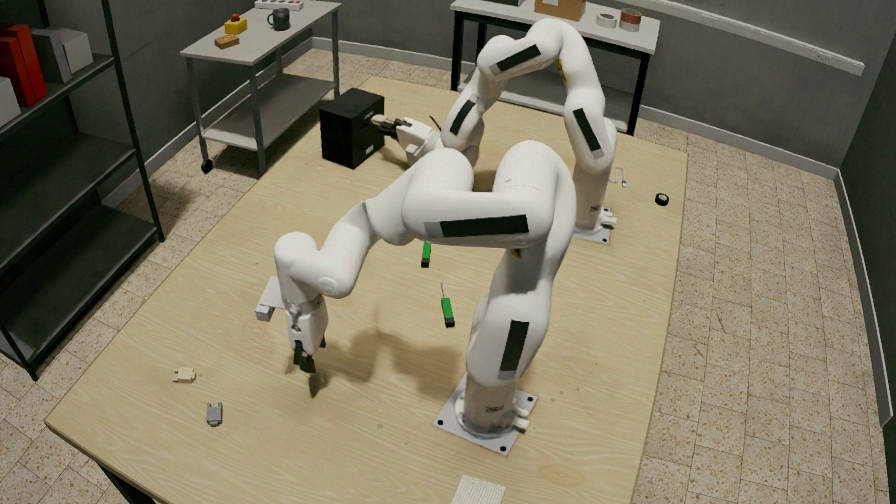

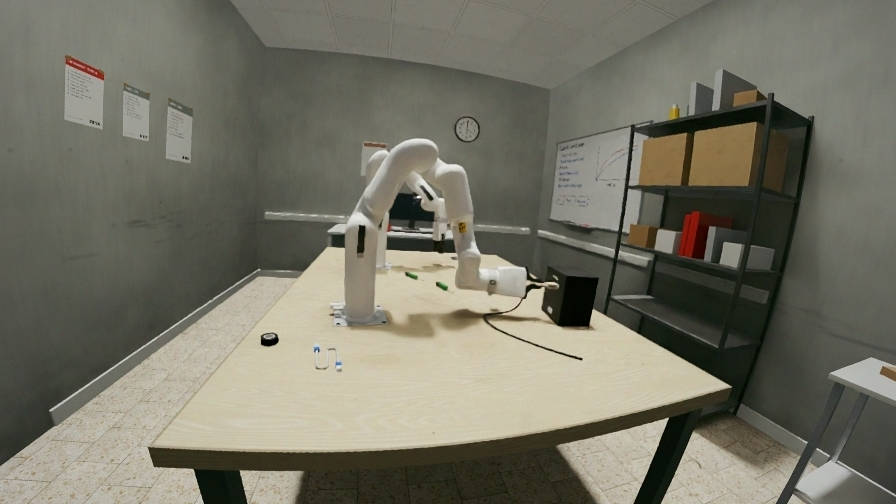

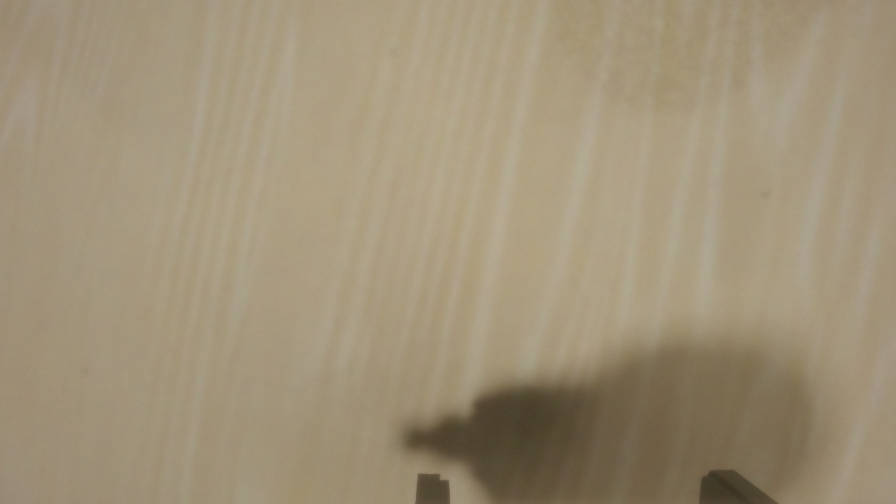

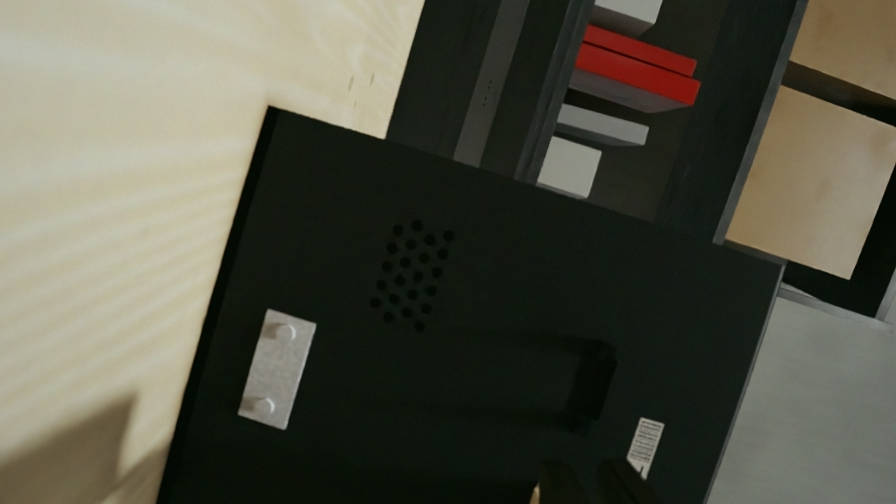

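Scene clock: 682.10 s.
left_arm: end_effector_position=(+0.3836, +0.4465, +0.0929) grip_measured=+0.36 end_effector_quat_wxyz=(+0.000, +0.995, +0.099, +0.000) end_effector_velocity=(+0.001, -0.000, +0.001) end_effector_angular_velocity=(+0.001, -0.003, -0.001) | right_arm: end_effector_position=(+0.5847, -0.3239, +0.1253) grip_measured=-0.42 end_effector_quat_wxyz=(+0.605, +0.465, +0.533, +0.366) end_effector_velocity=(+0.000, +0.001, +0.000) end_effector_angular_velocity=(+0.000, -0.001, +0.001)
Joint names: [waist, shoulder, elbow, forearm roll, wrist pitch, wrist roll]
Joint positions: left_arm=[ 0.3   -0.2   -0.5    0.     0.7   -0.     0.059] | right_arm=[-0.084  0.427 -0.737  3.378  1.269  1.19   0.026]
Joint velocities: left_arm=[-0.001 -0.002 -0.     0.    -0.    -0.001  0.   ] | right_arm=[ 0.001 -0.    -0.     0.     0.001  0.    -0.   ]
Joint torques (N m, as the arm reports them, + toward a larger angle): left_arm=[  0.53 -12.43 -20.69   0.36  -1.58  -0.61] | right_arm=[ -2.   -29.27 -11.99  -0.21   1.6    0.49]
Motor temperatures (°C, as the motors report them): left_arm=[26 30 39 29 30 29] | right_arm=[29 30 31 30 33 33]
Joint targets: left_arm=[0.300 -0.200 -0.500 0.000 0.700 0.000] | right_arm=[-0.084 0.427 -0.737 3.378 1.269 1.190]
move: done; limits=none; left_arm: farthest joint: the waist, 0.000 radians from its target (0.000 radians at the start); right_arm: farthest joint: the waist, 0.000 radians from its target (0.000 radians at the start)
camera_calibration (this result's frames):
cam_left_wrist: T_world_to_cam=[[0.207136, -0.97797, 0.0258874, 0.382055], [-0.978298, -0.206915, 0.0109682, 0.530451], [-0.0053701, -0.0275975, -0.999605, 0.239969], [0, 0, 0, 1]] pos_world=[0.44109, 0.490019, 0.224165]
cam_right_wrist: T_world_to_cam=[[0.03672, 0.303708, 0.952057, -0.0106123], [-0.179981, -0.935111, 0.305244, -0.168168], [0.982984, -0.182561, 0.0203244, -0.503792], [0, 0, 0, 1]] pos_world=[0.465343, -0.246005, 0.071675]

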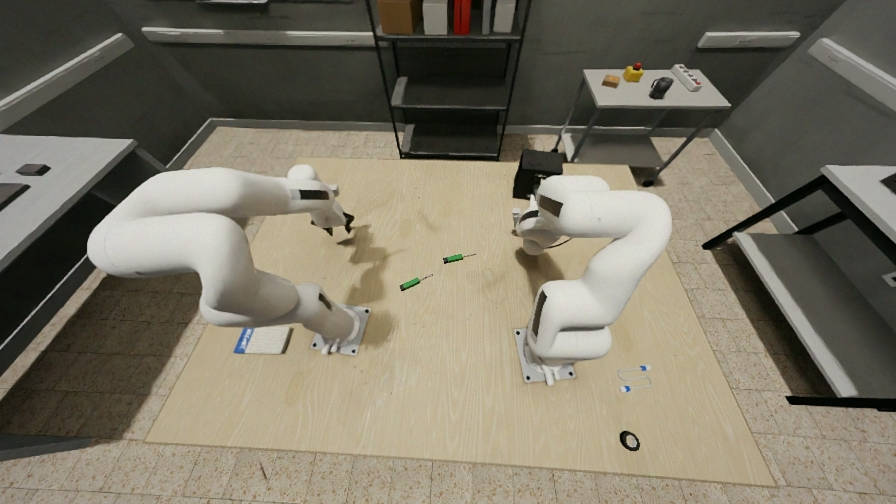

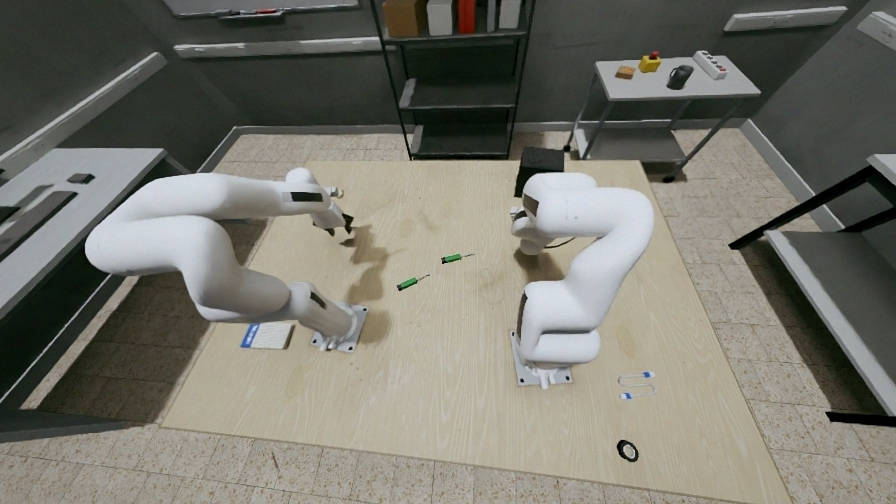

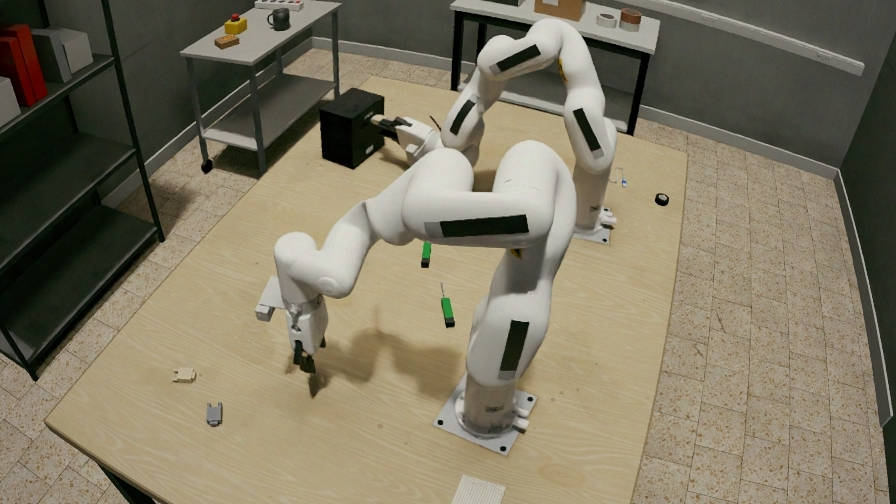

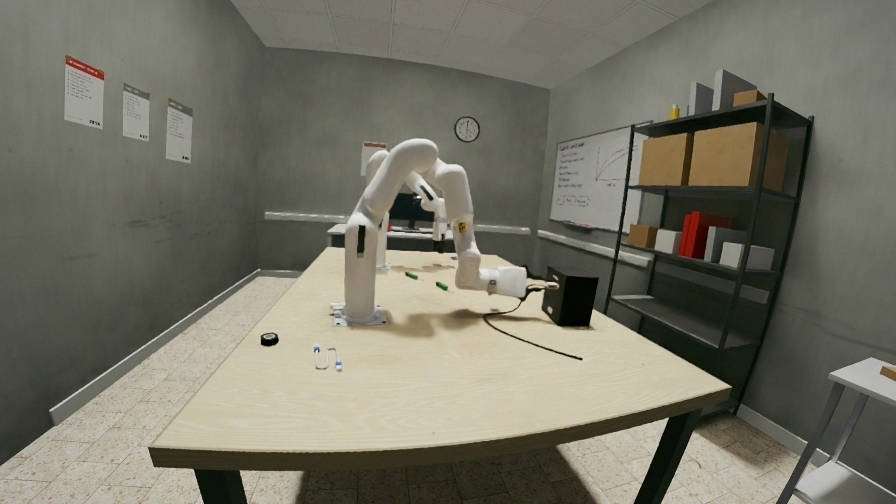

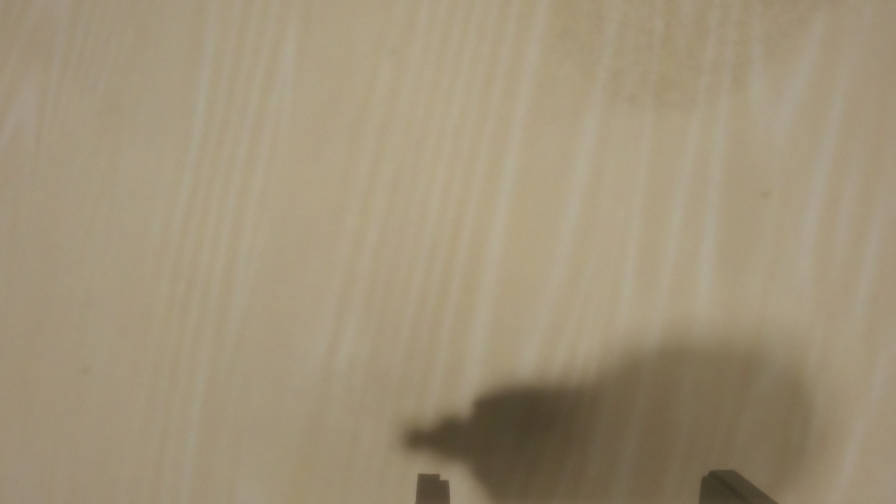

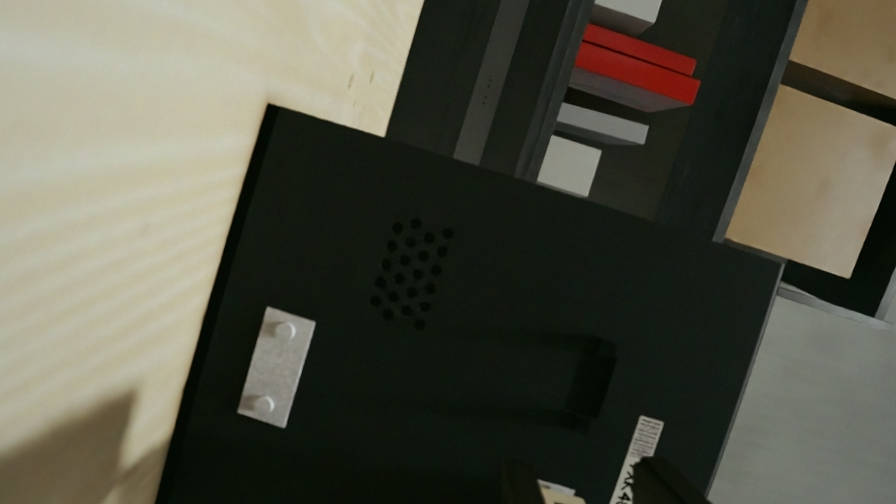

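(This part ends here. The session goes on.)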